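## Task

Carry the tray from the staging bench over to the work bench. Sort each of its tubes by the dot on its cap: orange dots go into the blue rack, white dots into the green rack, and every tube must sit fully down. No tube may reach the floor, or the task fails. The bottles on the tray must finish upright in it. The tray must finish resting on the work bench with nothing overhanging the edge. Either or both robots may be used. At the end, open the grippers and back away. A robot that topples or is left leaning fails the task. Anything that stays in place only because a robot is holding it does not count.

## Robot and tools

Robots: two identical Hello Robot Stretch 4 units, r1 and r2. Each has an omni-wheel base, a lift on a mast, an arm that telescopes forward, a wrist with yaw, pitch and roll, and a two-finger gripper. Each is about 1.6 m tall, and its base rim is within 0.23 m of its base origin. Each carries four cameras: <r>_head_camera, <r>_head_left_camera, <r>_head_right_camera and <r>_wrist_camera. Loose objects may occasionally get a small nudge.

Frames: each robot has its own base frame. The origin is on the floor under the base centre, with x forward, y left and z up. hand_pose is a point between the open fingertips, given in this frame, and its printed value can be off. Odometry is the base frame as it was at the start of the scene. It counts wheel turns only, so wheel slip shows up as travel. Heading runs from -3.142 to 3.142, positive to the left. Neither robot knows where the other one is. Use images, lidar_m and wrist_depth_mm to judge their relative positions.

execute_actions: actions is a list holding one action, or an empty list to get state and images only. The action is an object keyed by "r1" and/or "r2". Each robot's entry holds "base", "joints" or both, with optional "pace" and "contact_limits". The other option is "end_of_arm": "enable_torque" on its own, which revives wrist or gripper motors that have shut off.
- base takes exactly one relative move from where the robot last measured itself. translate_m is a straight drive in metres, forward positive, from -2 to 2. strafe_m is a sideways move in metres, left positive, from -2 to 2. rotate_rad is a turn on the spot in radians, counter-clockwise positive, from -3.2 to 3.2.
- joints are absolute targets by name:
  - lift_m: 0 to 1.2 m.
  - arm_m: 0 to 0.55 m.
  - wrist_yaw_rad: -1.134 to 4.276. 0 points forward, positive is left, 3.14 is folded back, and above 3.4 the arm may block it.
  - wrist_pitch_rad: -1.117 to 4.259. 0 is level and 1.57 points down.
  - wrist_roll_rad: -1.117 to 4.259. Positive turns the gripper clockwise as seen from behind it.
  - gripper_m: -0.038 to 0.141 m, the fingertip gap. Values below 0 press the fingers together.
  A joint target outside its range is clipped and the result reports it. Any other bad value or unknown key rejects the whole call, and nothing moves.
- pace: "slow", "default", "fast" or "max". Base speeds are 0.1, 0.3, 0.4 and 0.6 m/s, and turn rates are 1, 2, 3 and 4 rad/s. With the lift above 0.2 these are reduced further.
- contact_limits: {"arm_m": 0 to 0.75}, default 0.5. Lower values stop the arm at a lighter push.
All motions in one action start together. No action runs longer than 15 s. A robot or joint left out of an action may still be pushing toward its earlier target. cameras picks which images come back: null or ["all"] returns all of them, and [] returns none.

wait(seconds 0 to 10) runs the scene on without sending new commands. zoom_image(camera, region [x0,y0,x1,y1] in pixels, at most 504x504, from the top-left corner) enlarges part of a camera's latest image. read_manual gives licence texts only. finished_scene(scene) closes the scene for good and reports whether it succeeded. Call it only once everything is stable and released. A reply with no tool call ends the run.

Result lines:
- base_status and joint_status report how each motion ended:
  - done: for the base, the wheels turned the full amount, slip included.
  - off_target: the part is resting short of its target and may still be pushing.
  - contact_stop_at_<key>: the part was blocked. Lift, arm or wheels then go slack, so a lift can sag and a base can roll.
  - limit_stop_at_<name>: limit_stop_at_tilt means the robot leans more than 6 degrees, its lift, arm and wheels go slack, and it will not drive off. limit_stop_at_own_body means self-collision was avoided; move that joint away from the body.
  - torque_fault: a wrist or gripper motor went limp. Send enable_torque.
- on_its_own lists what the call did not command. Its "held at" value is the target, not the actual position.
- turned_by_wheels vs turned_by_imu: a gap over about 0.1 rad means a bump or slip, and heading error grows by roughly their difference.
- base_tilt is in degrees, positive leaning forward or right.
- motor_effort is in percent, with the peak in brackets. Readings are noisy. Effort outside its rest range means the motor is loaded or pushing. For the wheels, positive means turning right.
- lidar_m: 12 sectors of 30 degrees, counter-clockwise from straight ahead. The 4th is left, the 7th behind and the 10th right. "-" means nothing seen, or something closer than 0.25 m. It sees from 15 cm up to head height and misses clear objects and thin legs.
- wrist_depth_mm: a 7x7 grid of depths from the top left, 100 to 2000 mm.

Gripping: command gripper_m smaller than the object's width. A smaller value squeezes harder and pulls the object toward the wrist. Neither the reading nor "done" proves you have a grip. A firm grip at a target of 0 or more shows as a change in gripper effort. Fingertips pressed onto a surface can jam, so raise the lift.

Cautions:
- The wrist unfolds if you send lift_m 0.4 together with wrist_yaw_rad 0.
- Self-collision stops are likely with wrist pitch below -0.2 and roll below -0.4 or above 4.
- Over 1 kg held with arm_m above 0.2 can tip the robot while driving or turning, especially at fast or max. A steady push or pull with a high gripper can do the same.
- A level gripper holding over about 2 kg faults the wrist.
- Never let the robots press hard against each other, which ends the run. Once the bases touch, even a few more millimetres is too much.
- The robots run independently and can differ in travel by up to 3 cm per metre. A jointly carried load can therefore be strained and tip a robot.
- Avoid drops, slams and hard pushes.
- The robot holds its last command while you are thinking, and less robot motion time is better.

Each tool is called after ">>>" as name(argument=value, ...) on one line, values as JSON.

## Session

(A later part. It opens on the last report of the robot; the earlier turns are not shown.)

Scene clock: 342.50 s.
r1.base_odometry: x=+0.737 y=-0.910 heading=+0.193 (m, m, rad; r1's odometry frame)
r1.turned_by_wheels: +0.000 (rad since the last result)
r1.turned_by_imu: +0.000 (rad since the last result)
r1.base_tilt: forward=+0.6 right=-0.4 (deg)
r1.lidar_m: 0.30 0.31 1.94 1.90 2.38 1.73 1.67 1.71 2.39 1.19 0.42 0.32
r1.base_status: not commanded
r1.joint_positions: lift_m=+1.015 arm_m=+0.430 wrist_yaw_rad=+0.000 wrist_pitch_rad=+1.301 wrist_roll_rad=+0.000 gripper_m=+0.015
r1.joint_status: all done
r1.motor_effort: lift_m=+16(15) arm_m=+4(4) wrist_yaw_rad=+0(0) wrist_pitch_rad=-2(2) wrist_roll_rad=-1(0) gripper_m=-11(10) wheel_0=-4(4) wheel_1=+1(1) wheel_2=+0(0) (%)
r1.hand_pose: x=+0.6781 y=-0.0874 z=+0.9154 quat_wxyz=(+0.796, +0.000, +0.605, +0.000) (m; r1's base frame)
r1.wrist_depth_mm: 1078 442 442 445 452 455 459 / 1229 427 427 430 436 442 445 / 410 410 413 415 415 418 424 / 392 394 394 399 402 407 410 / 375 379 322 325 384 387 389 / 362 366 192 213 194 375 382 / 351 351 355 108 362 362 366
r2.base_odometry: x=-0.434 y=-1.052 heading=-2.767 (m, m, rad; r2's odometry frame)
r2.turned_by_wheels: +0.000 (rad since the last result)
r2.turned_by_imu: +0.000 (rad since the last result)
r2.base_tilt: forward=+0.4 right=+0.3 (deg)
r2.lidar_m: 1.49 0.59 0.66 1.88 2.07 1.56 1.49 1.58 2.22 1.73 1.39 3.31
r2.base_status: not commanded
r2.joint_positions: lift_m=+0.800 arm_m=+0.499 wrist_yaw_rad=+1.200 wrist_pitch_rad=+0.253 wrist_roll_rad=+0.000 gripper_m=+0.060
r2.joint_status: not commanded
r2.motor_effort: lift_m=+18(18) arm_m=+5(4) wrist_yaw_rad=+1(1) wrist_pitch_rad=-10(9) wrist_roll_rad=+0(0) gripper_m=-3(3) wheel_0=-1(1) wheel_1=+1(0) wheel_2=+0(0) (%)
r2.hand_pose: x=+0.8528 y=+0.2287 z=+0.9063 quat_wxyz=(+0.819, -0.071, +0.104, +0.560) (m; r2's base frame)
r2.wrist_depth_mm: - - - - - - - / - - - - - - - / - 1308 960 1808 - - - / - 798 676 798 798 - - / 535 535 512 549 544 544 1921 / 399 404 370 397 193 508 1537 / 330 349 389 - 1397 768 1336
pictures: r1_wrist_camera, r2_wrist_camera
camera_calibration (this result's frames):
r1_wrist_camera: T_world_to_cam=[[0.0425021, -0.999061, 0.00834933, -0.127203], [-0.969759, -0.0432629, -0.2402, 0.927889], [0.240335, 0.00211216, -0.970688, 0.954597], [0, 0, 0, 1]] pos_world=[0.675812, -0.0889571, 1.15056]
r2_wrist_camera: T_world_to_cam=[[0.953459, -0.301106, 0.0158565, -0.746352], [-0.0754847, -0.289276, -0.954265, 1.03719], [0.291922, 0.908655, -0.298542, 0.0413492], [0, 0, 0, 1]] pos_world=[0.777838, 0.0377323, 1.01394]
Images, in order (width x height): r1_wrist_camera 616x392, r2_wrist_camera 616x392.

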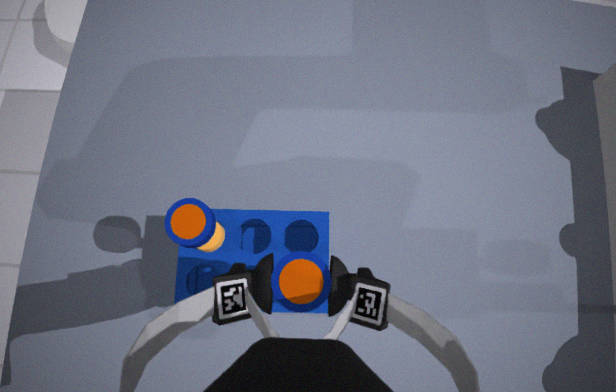

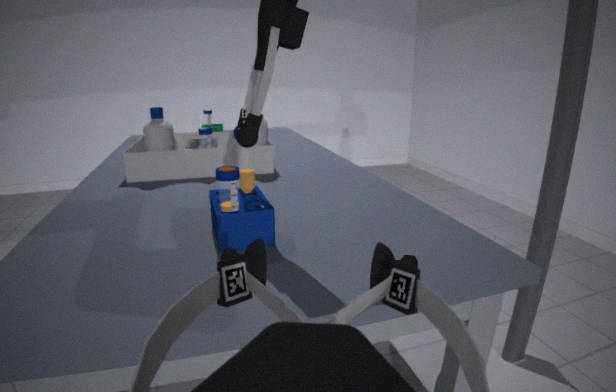

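>>> execute_actions(actions=[{"r1":{"joints":{"lift_m":0.973},"pace":"slow"}}], cameras=[])

>>> execute_actions(actions=[{"r1":{"joints":{"gripper_m":0.055}}}], cameras=[])

>>> execute_actions(actions=[{"r1":{"joints":{"lift_m":1.1,"arm_m":0.545,"wrist_pitch_rad":1.5}}}], cameras=["r2_wrist_camera"])

>>> execute_actions(actions=[{"r1":{"base":{"strafe_m":-0.367},"joints":{"gripper_m":0.07}}}], cameras=[])

>>> execute_actions(actions=[{"r1":{"joints":{"lift_m":1.0},"pace":"slow"}}], cameras=["r1_wrist_camera","r2_wrist_camera"])

Scene clock: 354.27 s.
r1.base_odometry: x=+0.737 y=-0.910 heading=+0.193 (m, m, rad; r1's odometry frame)
r1.turned_by_wheels: +0.000 (rad since the last result)
r1.turned_by_imu: +0.001 (rad since the last result)
r1.base_tilt: forward=+0.5 right=-0.2 (deg)
r1.lidar_m: 0.28 0.32 1.94 1.89 2.35 1.71 1.66 1.74 2.38 1.22 0.44 0.31
r1.base_status: not commanded
r1.joint_positions: lift_m=+0.973 arm_m=+0.430 wrist_yaw_rad=+0.000 wrist_pitch_rad=+1.301 wrist_roll_rad=+0.000 gripper_m=+0.015
r1.joint_status: all done
r1.motor_effort: lift_m=+16(15) arm_m=+4(5) wrist_yaw_rad=-1(1) wrist_pitch_rad=-2(2) wrist_roll_rad=+0(1) gripper_m=-14(12) wheel_0=-4(4) wheel_1=+1(1) wheel_2=+0(0) (%)
r1.hand_pose: x=+0.6781 y=-0.0874 z=+0.8734 quat_wxyz=(+0.796, +0.000, +0.605, +0.000) (m; r1's base frame)
r1.wrist_depth_mm: 397 397 397 402 402 404 413 / 379 379 382 384 389 392 397 / 362 364 366 368 370 375 375 / 349 351 353 355 357 362 362 / 334 334 282 283 343 347 349 / 322 324 191 213 194 332 336 / 312 314 315 108 320 319 325
r2.base_odometry: x=-0.434 y=-1.052 heading=-2.767 (m, m, rad; r2's odometry frame)
r2.turned_by_wheels: +0.000 (rad since the last result)
r2.turned_by_imu: -0.001 (rad since the last result)
r2.base_tilt: forward=+0.4 right=+0.3 (deg)
r2.lidar_m: 1.46 0.56 0.63 1.86 2.09 1.56 1.52 1.59 2.21 1.76 1.37 3.31
r2.base_status: not commanded
r2.joint_positions: lift_m=+0.800 arm_m=+0.499 wrist_yaw_rad=+1.200 wrist_pitch_rad=+0.253 wrist_roll_rad=+0.000 gripper_m=+0.060
r2.joint_status: not commanded
r2.motor_effort: lift_m=+17(18) arm_m=+5(5) wrist_yaw_rad=+0(2) wrist_pitch_rad=-9(9) wrist_roll_rad=-1(1) gripper_m=-2(3) wheel_0=-1(1) wheel_1=+1(1) wheel_2=+0(0) (%)
r2.hand_pose: x=+0.8528 y=+0.2287 z=+0.9063 quat_wxyz=(+0.819, -0.071, +0.104, +0.560) (m; r2's base frame)
r2.wrist_depth_mm: - - - - - - - / - - - - - - - / - 1308 931 1808 - - - / - 809 668 809 798 - - / 539 539 508 549 544 535 1921 / 397 404 375 397 193 517 1499 / 330 345 389 - 1397 788 1366
pictures: none
No camera images: the call's "cameras" was empty. Leave "cameras" out to get every camera's image.

Scene clock: 355.47 s.
r1.base_odometry: x=+0.737 y=-0.910 heading=+0.193 (m, m, rad; r1's odometry frame)
r1.turned_by_wheels: +0.000 (rad since the last result)
r1.turned_by_imu: +0.000 (rad since the last result)
r1.base_tilt: forward=+0.6 right=-0.3 (deg)
r1.lidar_m: 0.29 0.31 1.95 1.90 2.35 1.74 1.66 1.72 2.40 1.20 0.44 0.31
r1.base_status: not commanded
r1.joint_positions: lift_m=+0.973 arm_m=+0.430 wrist_yaw_rad=+0.000 wrist_pitch_rad=+1.301 wrist_roll_rad=+0.000 gripper_m=+0.055
r1.joint_status: all done
r1.motor_effort: lift_m=+16(16) arm_m=+5(4) wrist_yaw_rad=-1(0) wrist_pitch_rad=-2(2) wrist_roll_rad=-1(1) gripper_m=-3(16) wheel_0=-4(4) wheel_1=+1(2) wheel_2=+0(0) (%)
r1.hand_pose: x=+0.6781 y=-0.0874 z=+0.8734 quat_wxyz=(+0.796, +0.000, +0.605, +0.000) (m; r1's base frame)
r1.wrist_depth_mm: 399 394 397 402 402 410 413 / 377 379 384 384 387 389 397 / 362 364 368 370 373 375 379 / 349 349 353 355 359 362 366 / 334 334 279 283 343 347 347 / 322 322 196 273 202 332 334 / 312 314 317 108 320 324 324
r2.base_odometry: x=-0.434 y=-1.052 heading=-2.767 (m, m, rad; r2's odometry frame)
r2.turned_by_wheels: +0.000 (rad since the last result)
r2.turned_by_imu: +0.000 (rad since the last result)
r2.base_tilt: forward=+0.3 right=+0.3 (deg)
r2.lidar_m: 1.47 0.57 0.65 1.88 2.12 1.58 1.50 1.57 2.18 1.73 1.35 3.30
r2.base_status: not commanded
r2.joint_positions: lift_m=+0.800 arm_m=+0.499 wrist_yaw_rad=+1.200 wrist_pitch_rad=+0.253 wrist_roll_rad=+0.000 gripper_m=+0.060
r2.joint_status: not commanded
r2.motor_effort: lift_m=+17(18) arm_m=+5(5) wrist_yaw_rad=+0(0) wrist_pitch_rad=-9(9) wrist_roll_rad=+0(1) gripper_m=-4(2) wheel_0=-1(1) wheel_1=+1(1) wheel_2=+0(0) (%)
r2.hand_pose: x=+0.8528 y=+0.2287 z=+0.9063 quat_wxyz=(+0.819, -0.071, +0.104, +0.560) (m; r2's base frame)
r2.wrist_depth_mm: - - - - - - - / - - - - - - - / - 1336 946 1863 - - - / - 798 668 798 798 - - / 530 544 512 544 544 544 1921 / 399 402 373 397 192 508 1537 / 332 345 389 - 1397 768 1366
pictures: none
No camera images: the call's "cameras" was empty. Leave "cameras" out to get every camera's image.

Scene clock: 357.07 s.
r1.base_odometry: x=+0.737 y=-0.910 heading=+0.193 (m, m, rad; r1's odometry frame)
r1.turned_by_wheels: +0.000 (rad since the last result)
r1.turned_by_imu: +0.001 (rad since the last result)
r1.base_tilt: forward=+0.6 right=-0.2 (deg)
r1.lidar_m: 0.29 0.30 1.96 1.90 2.36 1.73 1.66 1.71 2.40 1.23 0.41 0.31
r1.base_status: not commanded
r1.joint_positions: lift_m=+1.100 arm_m=+0.544 wrist_yaw_rad=+0.000 wrist_pitch_rad=+1.500 wrist_roll_rad=+0.000 gripper_m=+0.055
r1.joint_status: all done
r1.motor_effort: lift_m=+20(24) arm_m=+5(6) wrist_yaw_rad=+0(1) wrist_pitch_rad=+0(4) wrist_roll_rad=-1(1) gripper_m=-3(4) wheel_0=-4(4) wheel_1=+2(2) wheel_2=+0(0) (%)
r1.hand_pose: x=+0.7355 y=-0.0874 z=+0.9903 quat_wxyz=(+0.732, +0.000, +0.682, +0.000) (m; r1's base frame)
r1.wrist_depth_mm: 1229 466 469 462 469 469 473 / 1205 459 466 466 469 469 477 / 1182 459 459 459 469 466 466 / 1205 452 452 459 459 462 462 / 1182 449 449 455 459 455 455 / 1160 445 196 392 202 455 452 / 1182 439 442 108 449 445 449
r2.base_odometry: x=-0.434 y=-1.052 heading=-2.767 (m, m, rad; r2's odometry frame)
r2.turned_by_wheels: +0.000 (rad since the last result)
r2.turned_by_imu: +0.000 (rad since the last result)
r2.base_tilt: forward=+0.4 right=+0.3 (deg)
r2.lidar_m: 1.50 0.57 0.63 1.89 2.11 1.57 1.52 1.58 2.22 1.72 1.37 3.31
r2.base_status: not commanded
r2.joint_positions: lift_m=+0.800 arm_m=+0.499 wrist_yaw_rad=+1.200 wrist_pitch_rad=+0.253 wrist_roll_rad=+0.000 gripper_m=+0.060
r2.joint_status: not commanded
r2.motor_effort: lift_m=+18(18) arm_m=+5(5) wrist_yaw_rad=+1(2) wrist_pitch_rad=-9(9) wrist_roll_rad=-1(1) gripper_m=-3(1) wheel_0=-1(1) wheel_1=+0(1) wheel_2=+0(0) (%)
r2.hand_pose: x=+0.8528 y=+0.2287 z=+0.9063 quat_wxyz=(+0.819, -0.071, +0.104, +0.560) (m; r2's base frame)
r2.wrist_depth_mm: - - - - - - - / - - - - - - - / - 1281 976 1863 - - - / - 809 668 798 798 - - / 535 544 508 544 544 539 1921 / 399 402 373 402 193 512 1464 / 330 349 387 - 1366 788 1336
pictures: r2_wrist_camera
camera_calibration (this result's frames):
r2_wrist_camera: T_world_to_cam=[[0.953459, -0.301106, 0.0158565, -0.746352], [-0.0754847, -0.289276, -0.954265, 1.03719], [0.291922, 0.908655, -0.298542, 0.0413491], [0, 0, 0, 1]] pos_world=[0.777838, 0.0377323, 1.01394]
Images, in order (width x height): r2_wrist_camera 616x392.

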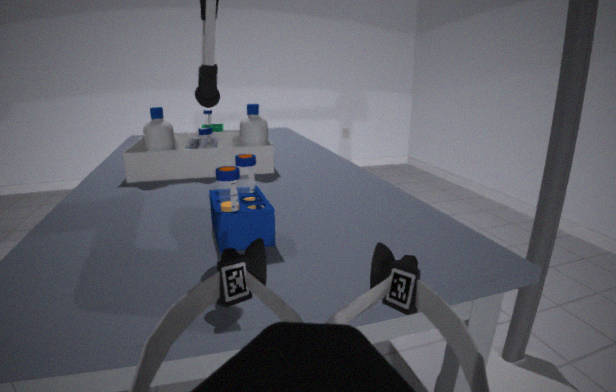

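Scene clock: 359.60 s.
r1.base_odometry: x=+0.807 y=-1.270 heading=+0.193 (m, m, rad; r1's odometry frame)
r1.turned_by_wheels: +0.000 (rad since the last result)
r1.turned_by_imu: +0.000 (rad since the last result)
r1.base_tilt: forward=+0.5 right=-0.2 (deg)
r1.lidar_m: 0.29 0.32 0.41 2.25 2.38 1.74 1.66 1.72 2.41 2.92 0.42 0.30
r1.base_status: done
r1.joint_positions: lift_m=+1.100 arm_m=+0.544 wrist_yaw_rad=+0.000 wrist_pitch_rad=+1.500 wrist_roll_rad=+0.000 gripper_m=+0.070
r1.joint_status: all done
r1.motor_effort: lift_m=+20(20) arm_m=+4(4) wrist_yaw_rad=+0(1) wrist_pitch_rad=+0(0) wrist_roll_rad=+0(1) gripper_m=-3(5) wheel_0=+4(14) wheel_1=-1(15) wheel_2=+0(1) (%)
r1.hand_pose: x=+0.7355 y=-0.0874 z=+0.9903 quat_wxyz=(+0.732, +0.000, +0.682, +0.000) (m; r1's base frame)
r1.wrist_depth_mm: 462 466 469 469 473 473 477 / 459 459 466 462 455 466 469 / 455 462 459 322 462 466 427 / 452 452 452 452 455 455 424 / 449 449 455 397 392 397 430 / 445 449 201 452 200 452 413 / 439 442 445 109 445 445 413
r2.base_odometry: x=-0.434 y=-1.052 heading=-2.767 (m, m, rad; r2's odometry frame)
r2.turned_by_wheels: +0.000 (rad since the last result)
r2.turned_by_imu: +0.000 (rad since the last result)
r2.base_tilt: forward=+0.4 right=+0.3 (deg)
r2.lidar_m: 3.19 0.56 0.60 1.92 2.10 1.57 1.50 1.59 2.19 1.71 1.37 3.30
r2.base_status: not commanded
r2.joint_positions: lift_m=+0.800 arm_m=+0.499 wrist_yaw_rad=+1.200 wrist_pitch_rad=+0.253 wrist_roll_rad=+0.000 gripper_m=+0.060
r2.joint_status: not commanded
r2.motor_effort: lift_m=+18(18) arm_m=+5(5) wrist_yaw_rad=+1(0) wrist_pitch_rad=-9(9) wrist_roll_rad=-1(1) gripper_m=-2(3) wheel_0=-1(1) wheel_1=+1(0) wheel_2=+0(0) (%)
r2.hand_pose: x=+0.8528 y=+0.2287 z=+0.9063 quat_wxyz=(+0.819, -0.071, +0.104, +0.560) (m; r2's base frame)
r2.wrist_depth_mm: - - - - - - - / - - - - - - - / - 1336 976 1863 - - - / - 798 676 798 788 - - / 539 539 512 549 554 544 - / 399 402 373 394 193 508 1576 / 330 349 389 - 1160 854 1366
pictures: none
No camera images: the call's "cameras" was empty. Leave "cameras" out to get every camera's image.

Scene clock: 361.30 s.
r1.base_odometry: x=+0.807 y=-1.270 heading=+0.193 (m, m, rad; r1's odometry frame)
r1.turned_by_wheels: +0.000 (rad since the last result)
r1.turned_by_imu: +0.001 (rad since the last result)
r1.base_tilt: forward=+0.6 right=-0.3 (deg)
r1.lidar_m: 0.29 0.32 0.42 2.26 2.38 1.74 1.66 1.76 2.41 2.93 0.42 0.31
r1.base_status: not commanded
r1.joint_positions: lift_m=+1.000 arm_m=+0.544 wrist_yaw_rad=+0.000 wrist_pitch_rad=+1.500 wrist_roll_rad=+0.000 gripper_m=+0.070
r1.joint_status: all done
r1.motor_effort: lift_m=+16(20) arm_m=+4(5) wrist_yaw_rad=-1(0) wrist_pitch_rad=+0(0) wrist_roll_rad=+0(0) gripper_m=+0(2) wheel_0=+4(4) wheel_1=-1(1) wheel_2=+0(0) (%)
r1.hand_pose: x=+0.7355 y=-0.0874 z=+0.8906 quat_wxyz=(+0.732, +0.000, +0.682, +0.000) (m; r1's base frame)
r1.wrist_depth_mm: 364 364 364 336 310 327 373 / 359 359 364 220 221 364 366 / 355 357 362 272 357 362 362 / 355 357 357 351 357 357 359 / 351 353 355 294 296 297 298 / 349 347 202 232 200 324 320 / 345 347 349 109 349 351 353
r2.base_odometry: x=-0.434 y=-1.052 heading=-2.767 (m, m, rad; r2's odometry frame)
r2.turned_by_wheels: +0.000 (rad since the last result)
r2.turned_by_imu: +0.000 (rad since the last result)
r2.base_tilt: forward=+0.4 right=+0.3 (deg)
r2.lidar_m: 3.18 0.58 0.64 1.86 2.08 1.58 1.51 1.59 2.23 1.74 1.37 3.33
r2.base_status: not commanded
r2.joint_positions: lift_m=+0.800 arm_m=+0.499 wrist_yaw_rad=+1.200 wrist_pitch_rad=+0.253 wrist_roll_rad=+0.000 gripper_m=+0.060
r2.joint_status: not commanded
r2.motor_effort: lift_m=+18(18) arm_m=+5(4) wrist_yaw_rad=+1(3) wrist_pitch_rad=-9(10) wrist_roll_rad=-1(0) gripper_m=-2(4) wheel_0=-1(1) wheel_1=+1(1) wheel_2=+0(0) (%)
r2.hand_pose: x=+0.8528 y=+0.2287 z=+0.9063 quat_wxyz=(+0.819, -0.071, +0.104, +0.560) (m; r2's base frame)
r2.wrist_depth_mm: - - - - - - - / - - - - - - - / - 1308 931 1863 - - - / - 798 676 809 809 - - / 530 544 512 544 544 539 - / 397 404 373 397 193 508 1618 / 329 349 389 - 1138 842 1366
pictures: r1_wrist_camera, r2_wrist_camera
camera_calibration (this result's frames):
r1_wrist_camera: T_world_to_cam=[[0.0433279, -0.999061, -0.000203366, -0.122436], [-0.998114, -0.043278, -0.0435419, 0.823379], [0.0434922, 0.00208956, -0.999052, 1.08684], [0, 0, 0, 1]] pos_world=[0.779862, -0.0889575, 1.12164]
r2_wrist_camera: T_world_to_cam=[[0.953459, -0.301106, 0.0158564, -0.746352], [-0.0754847, -0.289276, -0.954265, 1.03719], [0.291922, 0.908655, -0.298542, 0.0413492], [0, 0, 0, 1]] pos_world=[0.777838, 0.0377323, 1.01394]
Images, in order (width x height): r1_wrist_camera 616x392, r2_wrist_camera 616x392.

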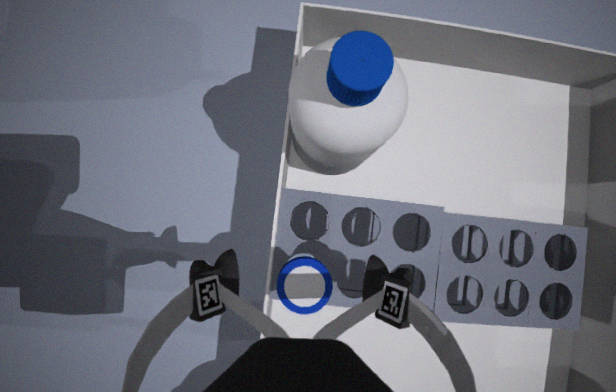

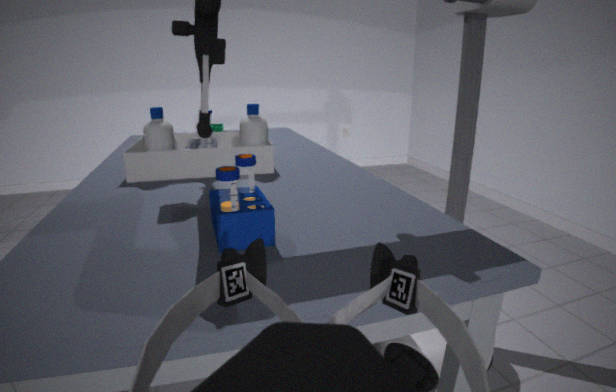

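>>> execute_actions(actions=[{"r1":{"joints":{"lift_m":0.984,"arm_m":0.54},"pace":"slow"}}], cameras=[])

>>> execute_actions(actions=[{"r1":{"joints":{"gripper_m":0.015}}}], cameras=[])

>>> execute_actions(actions=[{"r1":{"joints":{"lift_m":1.11},"pace":"slow"}}], cameras=[])

>>> execute_actions(actions=[{"r1":{"base":{"strafe_m":-0.54},"joints":{"arm_m":0.51}}}], cameras=[])

>>> execute_actions(actions=[{"r1":{"joints":{"arm_m":0.38}}}], cameras=["r1_wrist_camera"])

Scene clock: 373.57 s.
r1.base_odometry: x=+0.807 y=-1.270 heading=+0.193 (m, m, rad; r1's odometry frame)
r1.turned_by_wheels: +0.000 (rad since the last result)
r1.turned_by_imu: +0.001 (rad since the last result)
r1.base_tilt: forward=+0.6 right=-0.3 (deg)
r1.lidar_m: 0.29 0.29 0.44 2.24 2.35 1.74 1.66 1.73 2.38 2.93 0.45 0.30
r1.base_status: not commanded
r1.joint_positions: lift_m=+0.984 arm_m=+0.541 wrist_yaw_rad=+0.000 wrist_pitch_rad=+1.500 wrist_roll_rad=+0.000 gripper_m=+0.070
r1.joint_status: all done
r1.motor_effort: lift_m=+16(15) arm_m=-4(5) wrist_yaw_rad=+0(0) wrist_pitch_rad=+0(1) wrist_roll_rad=-1(1) gripper_m=-1(1) wheel_0=+4(4) wheel_1=-1(1) wheel_2=+0(0) (%)
r1.hand_pose: x=+0.7321 y=-0.0874 z=+0.8746 quat_wxyz=(+0.732, +0.000, +0.682, +0.000) (m; r1's base frame)
r1.wrist_depth_mm: 347 347 349 291 167 306 303 / 345 343 345 205 204 347 351 / 340 345 343 268 343 345 347 / 338 340 342 336 336 343 345 / 336 336 338 279 279 281 282 / 332 334 201 216 200 309 307 / 330 330 332 108 334 334 336
r2.base_odometry: x=-0.434 y=-1.052 heading=-2.767 (m, m, rad; r2's odometry frame)
r2.turned_by_wheels: +0.000 (rad since the last result)
r2.turned_by_imu: -0.001 (rad since the last result)
r2.base_tilt: forward=+0.4 right=+0.3 (deg)
r2.lidar_m: 3.19 0.59 0.67 1.82 2.08 1.57 1.51 1.59 2.19 1.72 1.38 3.31
r2.base_status: not commanded
r2.joint_positions: lift_m=+0.800 arm_m=+0.499 wrist_yaw_rad=+1.200 wrist_pitch_rad=+0.253 wrist_roll_rad=+0.000 gripper_m=+0.060
r2.joint_status: not commanded
r2.motor_effort: lift_m=+18(18) arm_m=+4(5) wrist_yaw_rad=+1(2) wrist_pitch_rad=-9(9) wrist_roll_rad=-1(0) gripper_m=-4(3) wheel_0=-1(1) wheel_1=+0(1) wheel_2=+0(0) (%)
r2.hand_pose: x=+0.8528 y=+0.2287 z=+0.9063 quat_wxyz=(+0.819, -0.071, +0.104, +0.560) (m; r2's base frame)
r2.wrist_depth_mm: - - - - - - - / - - - - - - - / - 1336 946 1921 - - - / - 809 676 809 809 - - / 530 535 508 549 549 539 - / 399 404 373 399 193 512 1576 / 332 347 389 - 1160 854 1336
pictures: none
No camera images: the call's "cameras" was empty. Leave "cameras" out to get every camera's image.

Scene clock: 374.90 s.
r1.base_odometry: x=+0.807 y=-1.270 heading=+0.193 (m, m, rad; r1's odometry frame)
r1.turned_by_wheels: +0.000 (rad since the last result)
r1.turned_by_imu: +0.000 (rad since the last result)
r1.base_tilt: forward=+0.6 right=-0.3 (deg)
r1.lidar_m: 0.27 0.32 0.44 2.27 2.38 1.71 1.65 1.74 2.43 2.94 0.43 0.30
r1.base_status: not commanded
r1.joint_positions: lift_m=+0.984 arm_m=+0.541 wrist_yaw_rad=+0.000 wrist_pitch_rad=+1.500 wrist_roll_rad=+0.000 gripper_m=+0.015
r1.joint_status: all done
r1.motor_effort: lift_m=+16(16) arm_m=-4(4) wrist_yaw_rad=+0(2) wrist_pitch_rad=-1(0) wrist_roll_rad=+0(0) gripper_m=-13(8) wheel_0=+4(4) wheel_1=-1(1) wheel_2=+0(0) (%)
r1.hand_pose: x=+0.7321 y=-0.0874 z=+0.8746 quat_wxyz=(+0.732, +0.000, +0.682, +0.000) (m; r1's base frame)
r1.wrist_depth_mm: 345 347 351 291 167 306 304 / 343 345 347 204 204 347 351 / 342 342 343 268 343 345 347 / 338 340 342 334 338 345 343 / 334 336 340 277 279 281 282 / 330 334 192 211 193 309 293 / 329 330 332 108 334 334 336
r2.base_odometry: x=-0.434 y=-1.052 heading=-2.767 (m, m, rad; r2's odometry frame)
r2.turned_by_wheels: +0.000 (rad since the last result)
r2.turned_by_imu: +0.000 (rad since the last result)
r2.base_tilt: forward=+0.4 right=+0.3 (deg)
r2.lidar_m: 3.19 0.57 0.64 1.90 2.08 1.56 1.50 1.58 2.19 1.69 1.37 3.31
r2.base_status: not commanded
r2.joint_positions: lift_m=+0.800 arm_m=+0.499 wrist_yaw_rad=+1.200 wrist_pitch_rad=+0.253 wrist_roll_rad=+0.000 gripper_m=+0.060
r2.joint_status: not commanded
r2.motor_effort: lift_m=+18(17) arm_m=+5(4) wrist_yaw_rad=+0(2) wrist_pitch_rad=-9(9) wrist_roll_rad=-1(0) gripper_m=-4(4) wheel_0=-1(1) wheel_1=+1(1) wheel_2=+0(0) (%)
r2.hand_pose: x=+0.8528 y=+0.2287 z=+0.9063 quat_wxyz=(+0.819, -0.071, +0.104, +0.560) (m; r2's base frame)
r2.wrist_depth_mm: - - - - - - - / - - - - - - - / - 1308 946 1756 - - - / - 778 683 809 798 - - / 530 535 508 549 539 539 - / 397 404 373 399 193 512 1661 / 330 347 389 - 1160 854 1308
pictures: none
No camera images: the call's "cameras" was empty. Leave "cameras" out to get every camera's image.

Scene clock: 376.77 s.
r1.base_odometry: x=+0.807 y=-1.270 heading=+0.193 (m, m, rad; r1's odometry frame)
r1.turned_by_wheels: +0.000 (rad since the last result)
r1.turned_by_imu: +0.001 (rad since the last result)
r1.base_tilt: forward=+0.6 right=-0.2 (deg)
r1.lidar_m: 0.28 0.30 0.43 2.25 2.36 1.72 1.67 1.74 2.40 2.95 0.43 0.31
r1.base_status: not commanded
r1.joint_positions: lift_m=+1.110 arm_m=+0.541 wrist_yaw_rad=+0.000 wrist_pitch_rad=+1.500 wrist_roll_rad=+0.000 gripper_m=+0.015
r1.joint_status: all done
r1.motor_effort: lift_m=+21(22) arm_m=-5(5) wrist_yaw_rad=-1(1) wrist_pitch_rad=+0(0) wrist_roll_rad=-1(1) gripper_m=-10(12) wheel_0=+4(4) wheel_1=-1(1) wheel_2=+0(0) (%)
r1.hand_pose: x=+0.7321 y=-0.0874 z=+1.0003 quat_wxyz=(+0.732, +0.000, +0.682, +0.000) (m; r1's base frame)
r1.wrist_depth_mm: 473 473 477 480 480 484 488 / 466 469 469 469 473 473 480 / 469 469 466 334 473 473 452 / 462 462 466 462 466 466 442 / 455 455 459 402 404 413 436 / 452 455 192 212 194 462 445 / 449 449 455 108 459 452 415
r2.base_odometry: x=-0.434 y=-1.052 heading=-2.767 (m, m, rad; r2's odometry frame)
r2.turned_by_wheels: +0.000 (rad since the last result)
r2.turned_by_imu: +0.000 (rad since the last result)
r2.base_tilt: forward=+0.4 right=+0.3 (deg)
r2.lidar_m: 3.19 0.55 0.64 1.87 2.11 1.57 1.51 1.58 2.21 1.75 1.38 3.32
r2.base_status: not commanded
r2.joint_positions: lift_m=+0.800 arm_m=+0.499 wrist_yaw_rad=+1.200 wrist_pitch_rad=+0.253 wrist_roll_rad=+0.000 gripper_m=+0.060
r2.joint_status: not commanded
r2.motor_effort: lift_m=+18(17) arm_m=+5(5) wrist_yaw_rad=+0(2) wrist_pitch_rad=-10(10) wrist_roll_rad=+0(0) gripper_m=-3(1) wheel_0=-1(1) wheel_1=+0(0) wheel_2=+0(0) (%)
r2.hand_pose: x=+0.8528 y=+0.2287 z=+0.9063 quat_wxyz=(+0.819, -0.071, +0.104, +0.560) (m; r2's base frame)
r2.wrist_depth_mm: - - - - - - - / - - - - - - - / - 1281 960 1808 - - - / - 798 668 798 809 - - / 535 544 508 544 539 544 - / 399 402 370 397 193 504 1618 / 330 349 387 - 1138 854 1336
pictures: none
No camera images: the call's "cameras" was empty. Leave "cameras" out to get every camera's image.

Scene clock: 379.90 s.
r1.base_odometry: x=+0.910 y=-1.800 heading=+0.193 (m, m, rad; r1's odometry frame)
r1.turned_by_wheels: +0.000 (rad since the last result)
r1.turned_by_imu: +0.000 (rad since the last result)
r1.base_tilt: forward=+0.5 right=-0.2 (deg)
r1.lidar_m: 0.27 0.32 0.43 2.80 2.39 1.73 1.66 1.76 2.41 2.40 0.42 0.29
r1.base_status: done
r1.joint_positions: lift_m=+1.110 arm_m=+0.511 wrist_yaw_rad=+0.000 wrist_pitch_rad=+1.500 wrist_roll_rad=+0.000 gripper_m=+0.015
r1.joint_status: all done
r1.motor_effort: lift_m=+21(21) arm_m=-4(6) wrist_yaw_rad=-1(0) wrist_pitch_rad=-1(1) wrist_roll_rad=+0(1) gripper_m=-9(9) wheel_0=+5(15) wheel_1=-2(12) wheel_2=+0(1) (%)
r1.hand_pose: x=+0.7021 y=-0.0874 z=+1.0003 quat_wxyz=(+0.732, +0.000, +0.682, +0.000) (m; r1's base frame)
r1.wrist_depth_mm: 436 473 477 477 480 480 488 / 462 469 469 473 477 480 1229 / 462 466 473 469 473 469 1255 / 421 459 462 466 469 469 1255 / 427 459 462 404 462 469 1205 / 445 455 192 211 195 466 1205 / 421 452 449 108 455 462 1205
r2.base_odometry: x=-0.434 y=-1.052 heading=-2.767 (m, m, rad; r2's odometry frame)
r2.turned_by_wheels: +0.000 (rad since the last result)
r2.turned_by_imu: -0.001 (rad since the last result)
r2.base_tilt: forward=+0.4 right=+0.3 (deg)
r2.lidar_m: 3.18 0.58 0.68 1.87 2.13 1.56 1.50 1.55 2.20 1.73 1.37 3.32
r2.base_status: not commanded
r2.joint_positions: lift_m=+0.800 arm_m=+0.499 wrist_yaw_rad=+1.200 wrist_pitch_rad=+0.253 wrist_roll_rad=+0.000 gripper_m=+0.060
r2.joint_status: not commanded
r2.motor_effort: lift_m=+18(18) arm_m=+5(5) wrist_yaw_rad=+1(0) wrist_pitch_rad=-10(10) wrist_roll_rad=-1(1) gripper_m=-4(3) wheel_0=-1(1) wheel_1=+1(1) wheel_2=+0(0) (%)
r2.hand_pose: x=+0.8528 y=+0.2287 z=+0.9063 quat_wxyz=(+0.819, -0.071, +0.104, +0.560) (m; r2's base frame)
r2.wrist_depth_mm: - - - - - - - / - - - - - - - / - 1308 960 1808 - - - / - 798 676 788 809 - - / 530 544 508 544 549 544 - / 397 407 375 399 193 512 1661 / 329 347 384 - 1366 917 1336
pictures: none
No camera images: the call's "cameras" was empty. Leave "cameras" out to get every camera's image.

Scene clock: 381.33 s.
r1.base_odometry: x=+0.910 y=-1.800 heading=+0.193 (m, m, rad; r1's odometry frame)
r1.turned_by_wheels: +0.000 (rad since the last result)
r1.turned_by_imu: +0.000 (rad since the last result)
r1.base_tilt: forward=+0.6 right=-0.2 (deg)
r1.lidar_m: 0.29 0.28 0.43 2.80 2.39 1.74 1.66 1.75 2.37 2.40 0.42 0.29
r1.base_status: not commanded
r1.joint_positions: lift_m=+1.110 arm_m=+0.381 wrist_yaw_rad=+0.000 wrist_pitch_rad=+1.500 wrist_roll_rad=+0.000 gripper_m=+0.015
r1.joint_status: all done
r1.motor_effort: lift_m=+21(21) arm_m=-4(5) wrist_yaw_rad=+0(0) wrist_pitch_rad=-1(1) wrist_roll_rad=-1(1) gripper_m=-11(10) wheel_0=+5(5) wheel_1=-2(2) wheel_2=+0(0) (%)
r1.hand_pose: x=+0.5720 y=-0.0874 z=+1.0002 quat_wxyz=(+0.732, +0.000, +0.682, +0.000) (m; r1's base frame)
r1.wrist_depth_mm: 466 477 477 480 477 484 484 / 413 469 473 477 473 477 1255 / 430 466 469 442 473 473 1255 / 439 462 462 466 469 473 1229 / 452 459 462 466 469 466 1229 / 455 452 193 211 195 462 1205 / 452 455 455 108 462 462 1205
r2.base_odometry: x=-0.434 y=-1.052 heading=-2.767 (m, m, rad; r2's odometry frame)
r2.turned_by_wheels: +0.000 (rad since the last result)
r2.turned_by_imu: +0.000 (rad since the last result)
r2.base_tilt: forward=+0.4 right=+0.3 (deg)
r2.lidar_m: 3.19 0.54 0.66 1.88 2.10 1.56 1.51 1.57 2.23 1.72 1.36 3.31
r2.base_status: not commanded
r2.joint_positions: lift_m=+0.800 arm_m=+0.499 wrist_yaw_rad=+1.200 wrist_pitch_rad=+0.253 wrist_roll_rad=+0.000 gripper_m=+0.060
r2.joint_status: not commanded
r2.motor_effort: lift_m=+18(18) arm_m=+5(5) wrist_yaw_rad=+1(1) wrist_pitch_rad=-9(9) wrist_roll_rad=+0(0) gripper_m=-3(2) wheel_0=-1(1) wheel_1=+0(1) wheel_2=+0(0) (%)
r2.hand_pose: x=+0.8528 y=+0.2287 z=+0.9063 quat_wxyz=(+0.819, -0.071, +0.104, +0.560) (m; r2's base frame)
r2.wrist_depth_mm: - - - - - - - / - - - - - - - / - 1336 946 1863 - - - / - 809 676 809 798 - - / 539 539 512 549 544 539 - / 399 402 373 397 193 508 1618 / 330 349 387 - 1397 904 1366
pictures: r1_wrist_camera
camera_calibration (this result's frames):
r1_wrist_camera: T_world_to_cam=[[0.0431531, -0.999068, -0.000215913, -0.115221], [-0.998134, -0.0431033, -0.0432525, 0.664694], [0.0432029, 0.00208199, -0.999064, 1.20364], [0, 0, 0, 1]] pos_world=[0.616425, -0.0889689, 1.23123]
Images, in order (width x height): r1_wrist_camera 616x392.

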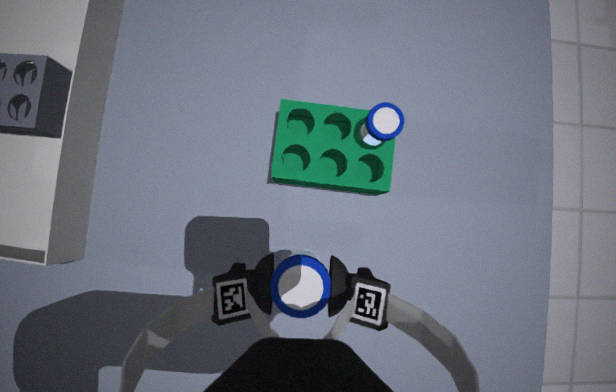

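>>> execute_actions(actions=[{"r1":{"base":{"strafe_m":0.014},"joints":{"arm_m":0.481,"lift_m":1.065}}}], cameras=[])

>>> execute_actions(actions=[{"r1":{"joints":{"lift_m":1.02},"pace":"slow"}}], cameras=["r1_wrist_camera"])

Scene clock: 388.90 s.
r1.base_odometry: x=+0.908 y=-1.787 heading=+0.193 (m, m, rad; r1's odometry frame)
r1.turned_by_wheels: +0.000 (rad since the last result)
r1.turned_by_imu: +0.002 (rad since the last result)
r1.base_tilt: forward=+0.4 right=-0.2 (deg)
r1.lidar_m: 0.28 0.30 0.43 2.79 2.39 1.74 1.65 1.73 2.40 2.41 0.43 0.29
r1.base_status: done
r1.joint_positions: lift_m=+1.065 arm_m=+0.480 wrist_yaw_rad=+0.000 wrist_pitch_rad=+1.500 wrist_roll_rad=+0.000 gripper_m=+0.015
r1.joint_status: all done
r1.motor_effort: lift_m=+16(16) arm_m=+5(5) wrist_yaw_rad=+0(0) wrist_pitch_rad=-1(1) wrist_roll_rad=-1(0) gripper_m=-11(9) wheel_0=-3(5) wheel_1=+5(11) wheel_2=+0(0) (%)
r1.hand_pose: x=+0.6714 y=-0.0874 z=+0.9556 quat_wxyz=(+0.732, +0.000, +0.682, +0.000) (m; r1's base frame)
r1.wrist_depth_mm: 424 427 430 433 433 439 439 / 418 427 430 427 433 436 436 / 379 418 424 427 430 430 433 / 387 418 421 421 424 427 427 / 392 413 418 362 364 421 424 / 375 410 192 211 195 421 421 / 407 413 413 108 415 415 415
r2.base_odometry: x=-0.434 y=-1.052 heading=-2.767 (m, m, rad; r2's odometry frame)
r2.turned_by_wheels: +0.000 (rad since the last result)
r2.turned_by_imu: -0.001 (rad since the last result)
r2.base_tilt: forward=+0.4 right=+0.3 (deg)
r2.lidar_m: 3.19 0.59 0.64 1.85 2.11 1.58 1.50 1.59 2.25 1.71 1.36 3.32
r2.base_status: not commanded
r2.joint_positions: lift_m=+0.800 arm_m=+0.499 wrist_yaw_rad=+1.200 wrist_pitch_rad=+0.253 wrist_roll_rad=+0.000 gripper_m=+0.060
r2.joint_status: not commanded
r2.motor_effort: lift_m=+18(18) arm_m=+5(5) wrist_yaw_rad=+0(0) wrist_pitch_rad=-9(9) wrist_roll_rad=-1(1) gripper_m=-2(3) wheel_0=-1(1) wheel_1=+1(0) wheel_2=+0(0) (%)
r2.hand_pose: x=+0.8528 y=+0.2287 z=+0.9063 quat_wxyz=(+0.819, -0.071, +0.104, +0.560) (m; r2's base frame)
r2.wrist_depth_mm: - - - - - - - / - - - - - - - / - 1336 960 1863 - - - / - 798 668 809 798 - - / 535 539 512 544 549 535 - / 397 402 373 399 193 512 1618 / 330 347 394 - 1366 917 1366
pictures: none
No camera images: the call's "cameras" was empty. Leave "cameras" out to get every camera's image.

Scene clock: 390.13 s.
r1.base_odometry: x=+0.908 y=-1.787 heading=+0.193 (m, m, rad; r1's odometry frame)
r1.turned_by_wheels: +0.000 (rad since the last result)
r1.turned_by_imu: +0.000 (rad since the last result)
r1.base_tilt: forward=+0.6 right=-0.3 (deg)
r1.lidar_m: 0.29 0.30 0.42 2.80 2.39 1.73 1.67 1.72 2.38 2.40 0.42 0.30
r1.base_status: not commanded
r1.joint_positions: lift_m=+1.020 arm_m=+0.480 wrist_yaw_rad=+0.000 wrist_pitch_rad=+1.500 wrist_roll_rad=+0.000 gripper_m=+0.015
r1.joint_status: all done
r1.motor_effort: lift_m=+16(19) arm_m=+5(5) wrist_yaw_rad=+0(0) wrist_pitch_rad=-1(1) wrist_roll_rad=-1(0) gripper_m=-11(11) wheel_0=-4(3) wheel_1=+5(5) wheel_2=+0(0) (%)
r1.hand_pose: x=+0.6714 y=-0.0874 z=+0.9106 quat_wxyz=(+0.732, +0.000, +0.682, +0.000) (m; r1's base frame)
r1.wrist_depth_mm: 347 382 387 387 389 387 394 / 340 382 382 384 389 389 392 / 351 377 382 379 382 384 387 / 362 377 373 377 379 379 382 / 368 373 370 317 317 377 379 / 366 370 191 211 194 375 375 / 364 366 366 108 373 375 375
r2.base_odometry: x=-0.434 y=-1.052 heading=-2.767 (m, m, rad; r2's odometry frame)
r2.turned_by_wheels: +0.000 (rad since the last result)
r2.turned_by_imu: +0.000 (rad since the last result)
r2.base_tilt: forward=+0.4 right=+0.2 (deg)
r2.lidar_m: 3.18 0.60 0.66 1.89 2.09 1.57 1.49 1.58 2.22 1.70 1.34 3.32
r2.base_status: not commanded
r2.joint_positions: lift_m=+0.800 arm_m=+0.499 wrist_yaw_rad=+1.200 wrist_pitch_rad=+0.253 wrist_roll_rad=+0.000 gripper_m=+0.060
r2.joint_status: not commanded
r2.motor_effort: lift_m=+17(18) arm_m=+5(5) wrist_yaw_rad=+0(0) wrist_pitch_rad=-10(10) wrist_roll_rad=-1(1) gripper_m=-2(3) wheel_0=-1(1) wheel_1=+1(0) wheel_2=+0(0) (%)
r2.hand_pose: x=+0.8528 y=+0.2287 z=+0.9063 quat_wxyz=(+0.819, -0.071, +0.104, +0.560) (m; r2's base frame)
r2.wrist_depth_mm: - - - - - - - / - - - - - - - / - 1308 960 1921 - - - / - 798 683 798 798 - - / 530 544 512 544 544 539 - / 397 407 373 397 193 512 1661 / 330 347 389 - 1366 904 1336
pictures: r1_wrist_camera
camera_calibration (this result's frames):
r1_wrist_camera: T_world_to_cam=[[0.04337, -0.999059, -0.000213951, -0.119672], [-0.998123, -0.0433202, -0.0432769, 0.760036], [0.0432269, 0.00209047, -0.999063, 1.10978], [0, 0, 0, 1]] pos_world=[0.715827, -0.0889549, 1.14161]
Images, in order (width x height): r1_wrist_camera 616x392.

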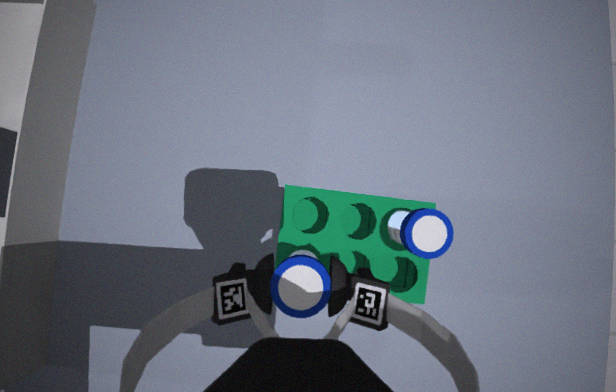

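>>> execute_actions(actions=[{"r1":{"joints":{"lift_m":0.981},"pace":"slow"}}], cameras=[])

>>> execute_actions(actions=[{"r1":{"joints":{"gripper_m":0.05}}}], cameras=[])

>>> execute_actions(actions=[{"r1":{"joints":{"lift_m":1.1}},"r2":{"joints":{"arm_m":0.01}}}], cameras=[])

>>> execute_actions(actions=[{"r1":{"base":{"translate_m":-0.4},"joints":{"arm_m":0.01,"wrist_pitch_rad":0.5}}}], cameras=["r1_wrist_camera"])

Scene clock: 397.93 s.
r1.base_odometry: x=+0.908 y=-1.787 heading=+0.193 (m, m, rad; r1's odometry frame)
r1.turned_by_wheels: +0.000 (rad since the last result)
r1.turned_by_imu: +0.001 (rad since the last result)
r1.base_tilt: forward=+0.6 right=-0.3 (deg)
r1.lidar_m: 0.28 0.30 0.42 2.77 2.40 1.73 1.66 1.74 2.36 2.41 0.42 0.29
r1.base_status: not commanded
r1.joint_positions: lift_m=+0.981 arm_m=+0.480 wrist_yaw_rad=+0.000 wrist_pitch_rad=+1.500 wrist_roll_rad=+0.000 gripper_m=+0.015
r1.joint_status: all done
r1.motor_effort: lift_m=+16(18) arm_m=+5(5) wrist_yaw_rad=-1(1) wrist_pitch_rad=-1(1) wrist_roll_rad=-1(0) gripper_m=-10(12) wheel_0=-3(4) wheel_1=+5(5) wheel_2=+0(0) (%)
r1.hand_pose: x=+0.6714 y=-0.0874 z=+0.8716 quat_wxyz=(+0.732, +0.000, +0.682, +0.000) (m; r1's base frame)
r1.wrist_depth_mm: 332 345 347 347 349 351 351 / 340 342 342 345 347 349 349 / 338 340 340 342 343 345 347 / 334 336 340 334 336 343 343 / 330 334 334 278 279 340 342 / 330 332 193 211 193 338 340 / 327 329 329 108 334 334 336
r2.base_odometry: x=-0.434 y=-1.052 heading=-2.767 (m, m, rad; r2's odometry frame)
r2.turned_by_wheels: +0.000 (rad since the last result)
r2.turned_by_imu: -0.001 (rad since the last result)
r2.base_tilt: forward=+0.4 right=+0.3 (deg)
r2.lidar_m: 3.18 0.58 0.63 1.86 2.10 1.56 1.50 1.59 2.22 1.71 1.35 3.30
r2.base_status: not commanded
r2.joint_positions: lift_m=+0.800 arm_m=+0.499 wrist_yaw_rad=+1.200 wrist_pitch_rad=+0.253 wrist_roll_rad=+0.000 gripper_m=+0.060
r2.joint_status: not commanded
r2.motor_effort: lift_m=+18(18) arm_m=+5(5) wrist_yaw_rad=+1(1) wrist_pitch_rad=-9(10) wrist_roll_rad=-1(0) gripper_m=-2(4) wheel_0=-1(1) wheel_1=+0(0) wheel_2=+0(0) (%)
r2.hand_pose: x=+0.8528 y=+0.2287 z=+0.9063 quat_wxyz=(+0.819, -0.071, +0.104, +0.560) (m; r2's base frame)
r2.wrist_depth_mm: - - - - - - - / - - - - - - - / - 1308 960 1808 - - - / - 809 676 798 798 - - / 539 539 508 544 544 544 - / 397 404 373 399 193 517 1576 / 330 347 389 - 1366 931 1366
pictures: none
No camera images: the call's "cameras" was empty. Leave "cameras" out to get every camera's image.

Scene clock: 399.07 s.
r1.base_odometry: x=+0.908 y=-1.787 heading=+0.193 (m, m, rad; r1's odometry frame)
r1.turned_by_wheels: +0.000 (rad since the last result)
r1.turned_by_imu: +0.000 (rad since the last result)
r1.base_tilt: forward=+0.6 right=-0.2 (deg)
r1.lidar_m: 0.28 0.31 0.41 2.78 2.35 1.74 1.67 1.75 2.38 2.42 0.43 0.31
r1.base_status: not commanded
r1.joint_positions: lift_m=+0.981 arm_m=+0.480 wrist_yaw_rad=+0.000 wrist_pitch_rad=+1.500 wrist_roll_rad=+0.000 gripper_m=+0.050
r1.joint_status: all done
r1.motor_effort: lift_m=+16(16) arm_m=+4(5) wrist_yaw_rad=+0(1) wrist_pitch_rad=-1(1) wrist_roll_rad=+0(0) gripper_m=-3(11) wheel_0=-3(3) wheel_1=+4(5) wheel_2=+0(0) (%)
r1.hand_pose: x=+0.6714 y=-0.0874 z=+0.8716 quat_wxyz=(+0.732, +0.000, +0.682, +0.000) (m; r1's base frame)
r1.wrist_depth_mm: 330 343 347 349 347 349 353 / 340 342 345 345 347 347 351 / 336 338 342 342 343 345 345 / 334 334 338 334 334 342 347 / 330 334 336 279 279 342 343 / 329 332 194 216 201 336 338 / 327 329 329 108 334 334 336
r2.base_odometry: x=-0.434 y=-1.052 heading=-2.767 (m, m, rad; r2's odometry frame)
r2.turned_by_wheels: +0.000 (rad since the last result)
r2.turned_by_imu: +0.000 (rad since the last result)
r2.base_tilt: forward=+0.4 right=+0.3 (deg)
r2.lidar_m: 3.18 0.59 0.65 1.89 2.11 1.59 1.51 1.57 2.22 1.72 1.37 3.34
r2.base_status: not commanded
r2.joint_positions: lift_m=+0.800 arm_m=+0.499 wrist_yaw_rad=+1.200 wrist_pitch_rad=+0.253 wrist_roll_rad=+0.000 gripper_m=+0.060
r2.joint_status: not commanded
r2.motor_effort: lift_m=+18(18) arm_m=+5(4) wrist_yaw_rad=+0(0) wrist_pitch_rad=-9(10) wrist_roll_rad=+0(1) gripper_m=-4(3) wheel_0=-1(1) wheel_1=+1(1) wheel_2=+0(0) (%)
r2.hand_pose: x=+0.8528 y=+0.2287 z=+0.9063 quat_wxyz=(+0.819, -0.071, +0.104, +0.560) (m; r2's base frame)
r2.wrist_depth_mm: - - - - - - - / - - - - - - - / - 1336 946 1808 - - - / - 798 676 798 798 - - / 535 539 508 549 544 539 - / 399 404 368 399 193 508 1618 / 330 349 392 - 1397 931 1336
pictures: none
No camera images: the call's "cameras" was empty. Leave "cameras" out to get every camera's image.

Scene clock: 401.57 s.
r1.base_odometry: x=+0.908 y=-1.787 heading=+0.193 (m, m, rad; r1's odometry frame)
r1.turned_by_wheels: +0.000 (rad since the last result)
r1.turned_by_imu: +0.001 (rad since the last result)
r1.base_tilt: forward=+0.5 right=-0.2 (deg)
r1.lidar_m: 0.29 0.30 0.41 2.80 2.37 1.73 1.67 1.74 2.39 2.41 0.42 0.31
r1.base_status: not commanded
r1.joint_positions: lift_m=+1.100 arm_m=+0.480 wrist_yaw_rad=+0.000 wrist_pitch_rad=+1.500 wrist_roll_rad=+0.000 gripper_m=+0.050
r1.joint_status: all done
r1.motor_effort: lift_m=+20(22) arm_m=+4(5) wrist_yaw_rad=-1(1) wrist_pitch_rad=-1(1) wrist_roll_rad=+0(1) gripper_m=-4(3) wheel_0=-3(3) wheel_1=+5(5) wheel_2=+0(0) (%)
r1.hand_pose: x=+0.6714 y=-0.0874 z=+0.9903 quat_wxyz=(+0.732, +0.000, +0.682, +0.000) (m; r1's base frame)
r1.wrist_depth_mm: 455 466 462 469 469 469 477 / 455 462 466 462 466 469 469 / 421 455 455 459 462 466 469 / 407 452 452 459 455 462 462 / 442 449 452 397 397 459 466 / 427 449 194 449 201 452 459 / 436 442 445 108 452 449 452
r2.base_odometry: x=-0.434 y=-1.052 heading=-2.767 (m, m, rad; r2's odometry frame)
r2.turned_by_wheels: +0.000 (rad since the last result)
r2.turned_by_imu: +0.000 (rad since the last result)
r2.base_tilt: forward=+0.4 right=+0.2 (deg)
r2.lidar_m: 3.18 0.57 0.67 1.84 2.11 1.58 1.50 1.58 2.21 1.71 1.36 3.29
r2.base_status: not commanded
r2.joint_positions: lift_m=+0.800 arm_m=+0.011 wrist_yaw_rad=+1.200 wrist_pitch_rad=+0.252 wrist_roll_rad=+0.000 gripper_m=+0.060
r2.joint_status: all done
r2.motor_effort: lift_m=+18(17) arm_m=-5(7) wrist_yaw_rad=+0(1) wrist_pitch_rad=-9(9) wrist_roll_rad=+0(1) gripper_m=-4(3) wheel_0=-1(1) wheel_1=+0(1) wheel_2=+0(0) (%)
r2.hand_pose: x=+0.3644 y=+0.2287 z=+0.9064 quat_wxyz=(+0.819, -0.071, +0.104, +0.560) (m; r2's base frame)
r2.wrist_depth_mm: - - - - - - - / - - - - - - - / - - - 1205 1118 - - / - - - 891 809 723 820 / - - - 1983 544 549 544 / 1618 1618 1537 1618 193 521 1576 / 1366 1336 1397 - 1281 1336 1336
pictures: none
No camera images: the call's "cameras" was empty. Leave "cameras" out to get every camera's image.

Scene clock: 404.40 s.
r1.base_odometry: x=+0.515 y=-1.863 heading=+0.193 (m, m, rad; r1's odometry frame)
r1.turned_by_wheels: +0.000 (rad since the last result)
r1.turned_by_imu: +0.000 (rad since the last result)
r1.base_tilt: forward=+0.4 right=-0.2 (deg)
r1.lidar_m: 0.68 0.72 0.99 2.90 1.80 1.34 1.26 1.32 1.81 2.42 2.52 0.71
r1.base_status: done
r1.joint_positions: lift_m=+1.100 arm_m=+0.011 wrist_yaw_rad=+0.000 wrist_pitch_rad=+0.502 wrist_roll_rad=+0.000 gripper_m=+0.050
r1.joint_status: all done
r1.motor_effort: lift_m=+20(20) arm_m=-4(6) wrist_yaw_rad=+1(2) wrist_pitch_rad=-6(11) wrist_roll_rad=+0(1) gripper_m=-2(3) wheel_0=-5(13) wheel_1=-4(10) wheel_2=+3(13) (%)
r1.hand_pose: x=+0.4346 y=-0.0875 z=+1.1392 quat_wxyz=(+0.969, +0.000, +0.248, +0.000) (m; r1's base frame)
r1.wrist_depth_mm: - - - - - - - / - - - - - - - / - - - - - - - / 917 960 1008 960 1138 - - / 809 809 831 854 878 - - / 683 683 194 715 201 1661 1808 / 1430 1397 1397 108 723 1430 1537
r2.base_odometry: x=-0.434 y=-1.052 heading=-2.767 (m, m, rad; r2's odometry frame)
r2.turned_by_wheels: +0.000 (rad since the last result)
r2.turned_by_imu: -0.001 (rad since the last result)
r2.base_tilt: forward=+0.4 right=+0.2 (deg)
r2.lidar_m: 3.18 0.58 0.66 1.87 2.11 1.58 1.49 1.60 2.22 1.74 1.38 3.30
r2.base_status: not commanded
r2.joint_positions: lift_m=+0.800 arm_m=+0.011 wrist_yaw_rad=+1.200 wrist_pitch_rad=+0.252 wrist_roll_rad=+0.000 gripper_m=+0.060
r2.joint_status: not commanded
r2.motor_effort: lift_m=+17(18) arm_m=-5(5) wrist_yaw_rad=-1(0) wrist_pitch_rad=-9(9) wrist_roll_rad=-1(1) gripper_m=-3(4) wheel_0=-1(1) wheel_1=+0(0) wheel_2=+0(0) (%)
r2.hand_pose: x=+0.3644 y=+0.2287 z=+0.9064 quat_wxyz=(+0.819, -0.071, +0.104, +0.560) (m; r2's base frame)
r2.wrist_depth_mm: - - - - - - - / - - - - - - - / - - - 1205 1118 - - / - - - 891 798 715 798 / - - - 1983 554 549 544 / 1576 1661 1537 1618 193 525 1618 / 1366 1336 1397 - 1281 1308 1336
pictures: r1_wrist_camera
camera_calibration (this result's frames):
r1_wrist_camera: T_world_to_cam=[[0.0234364, -0.999068, 0.0362418, -0.142269], [-0.504524, -0.0431165, -0.86232, 1.25208], [0.86308, 0.00192485, -0.505064, 0.429352], [0, 0, 0, 1]] pos_world=[0.264476, -0.0889774, 1.3017]
Images, in order (width x height): r1_wrist_camera 616x392.

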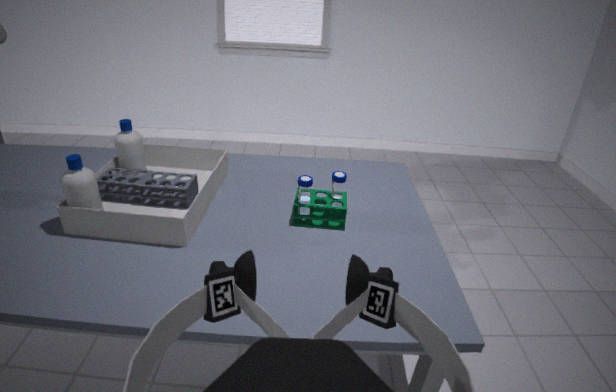

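>>> finished_scene(scene=2)

The scene is finished: the task was done.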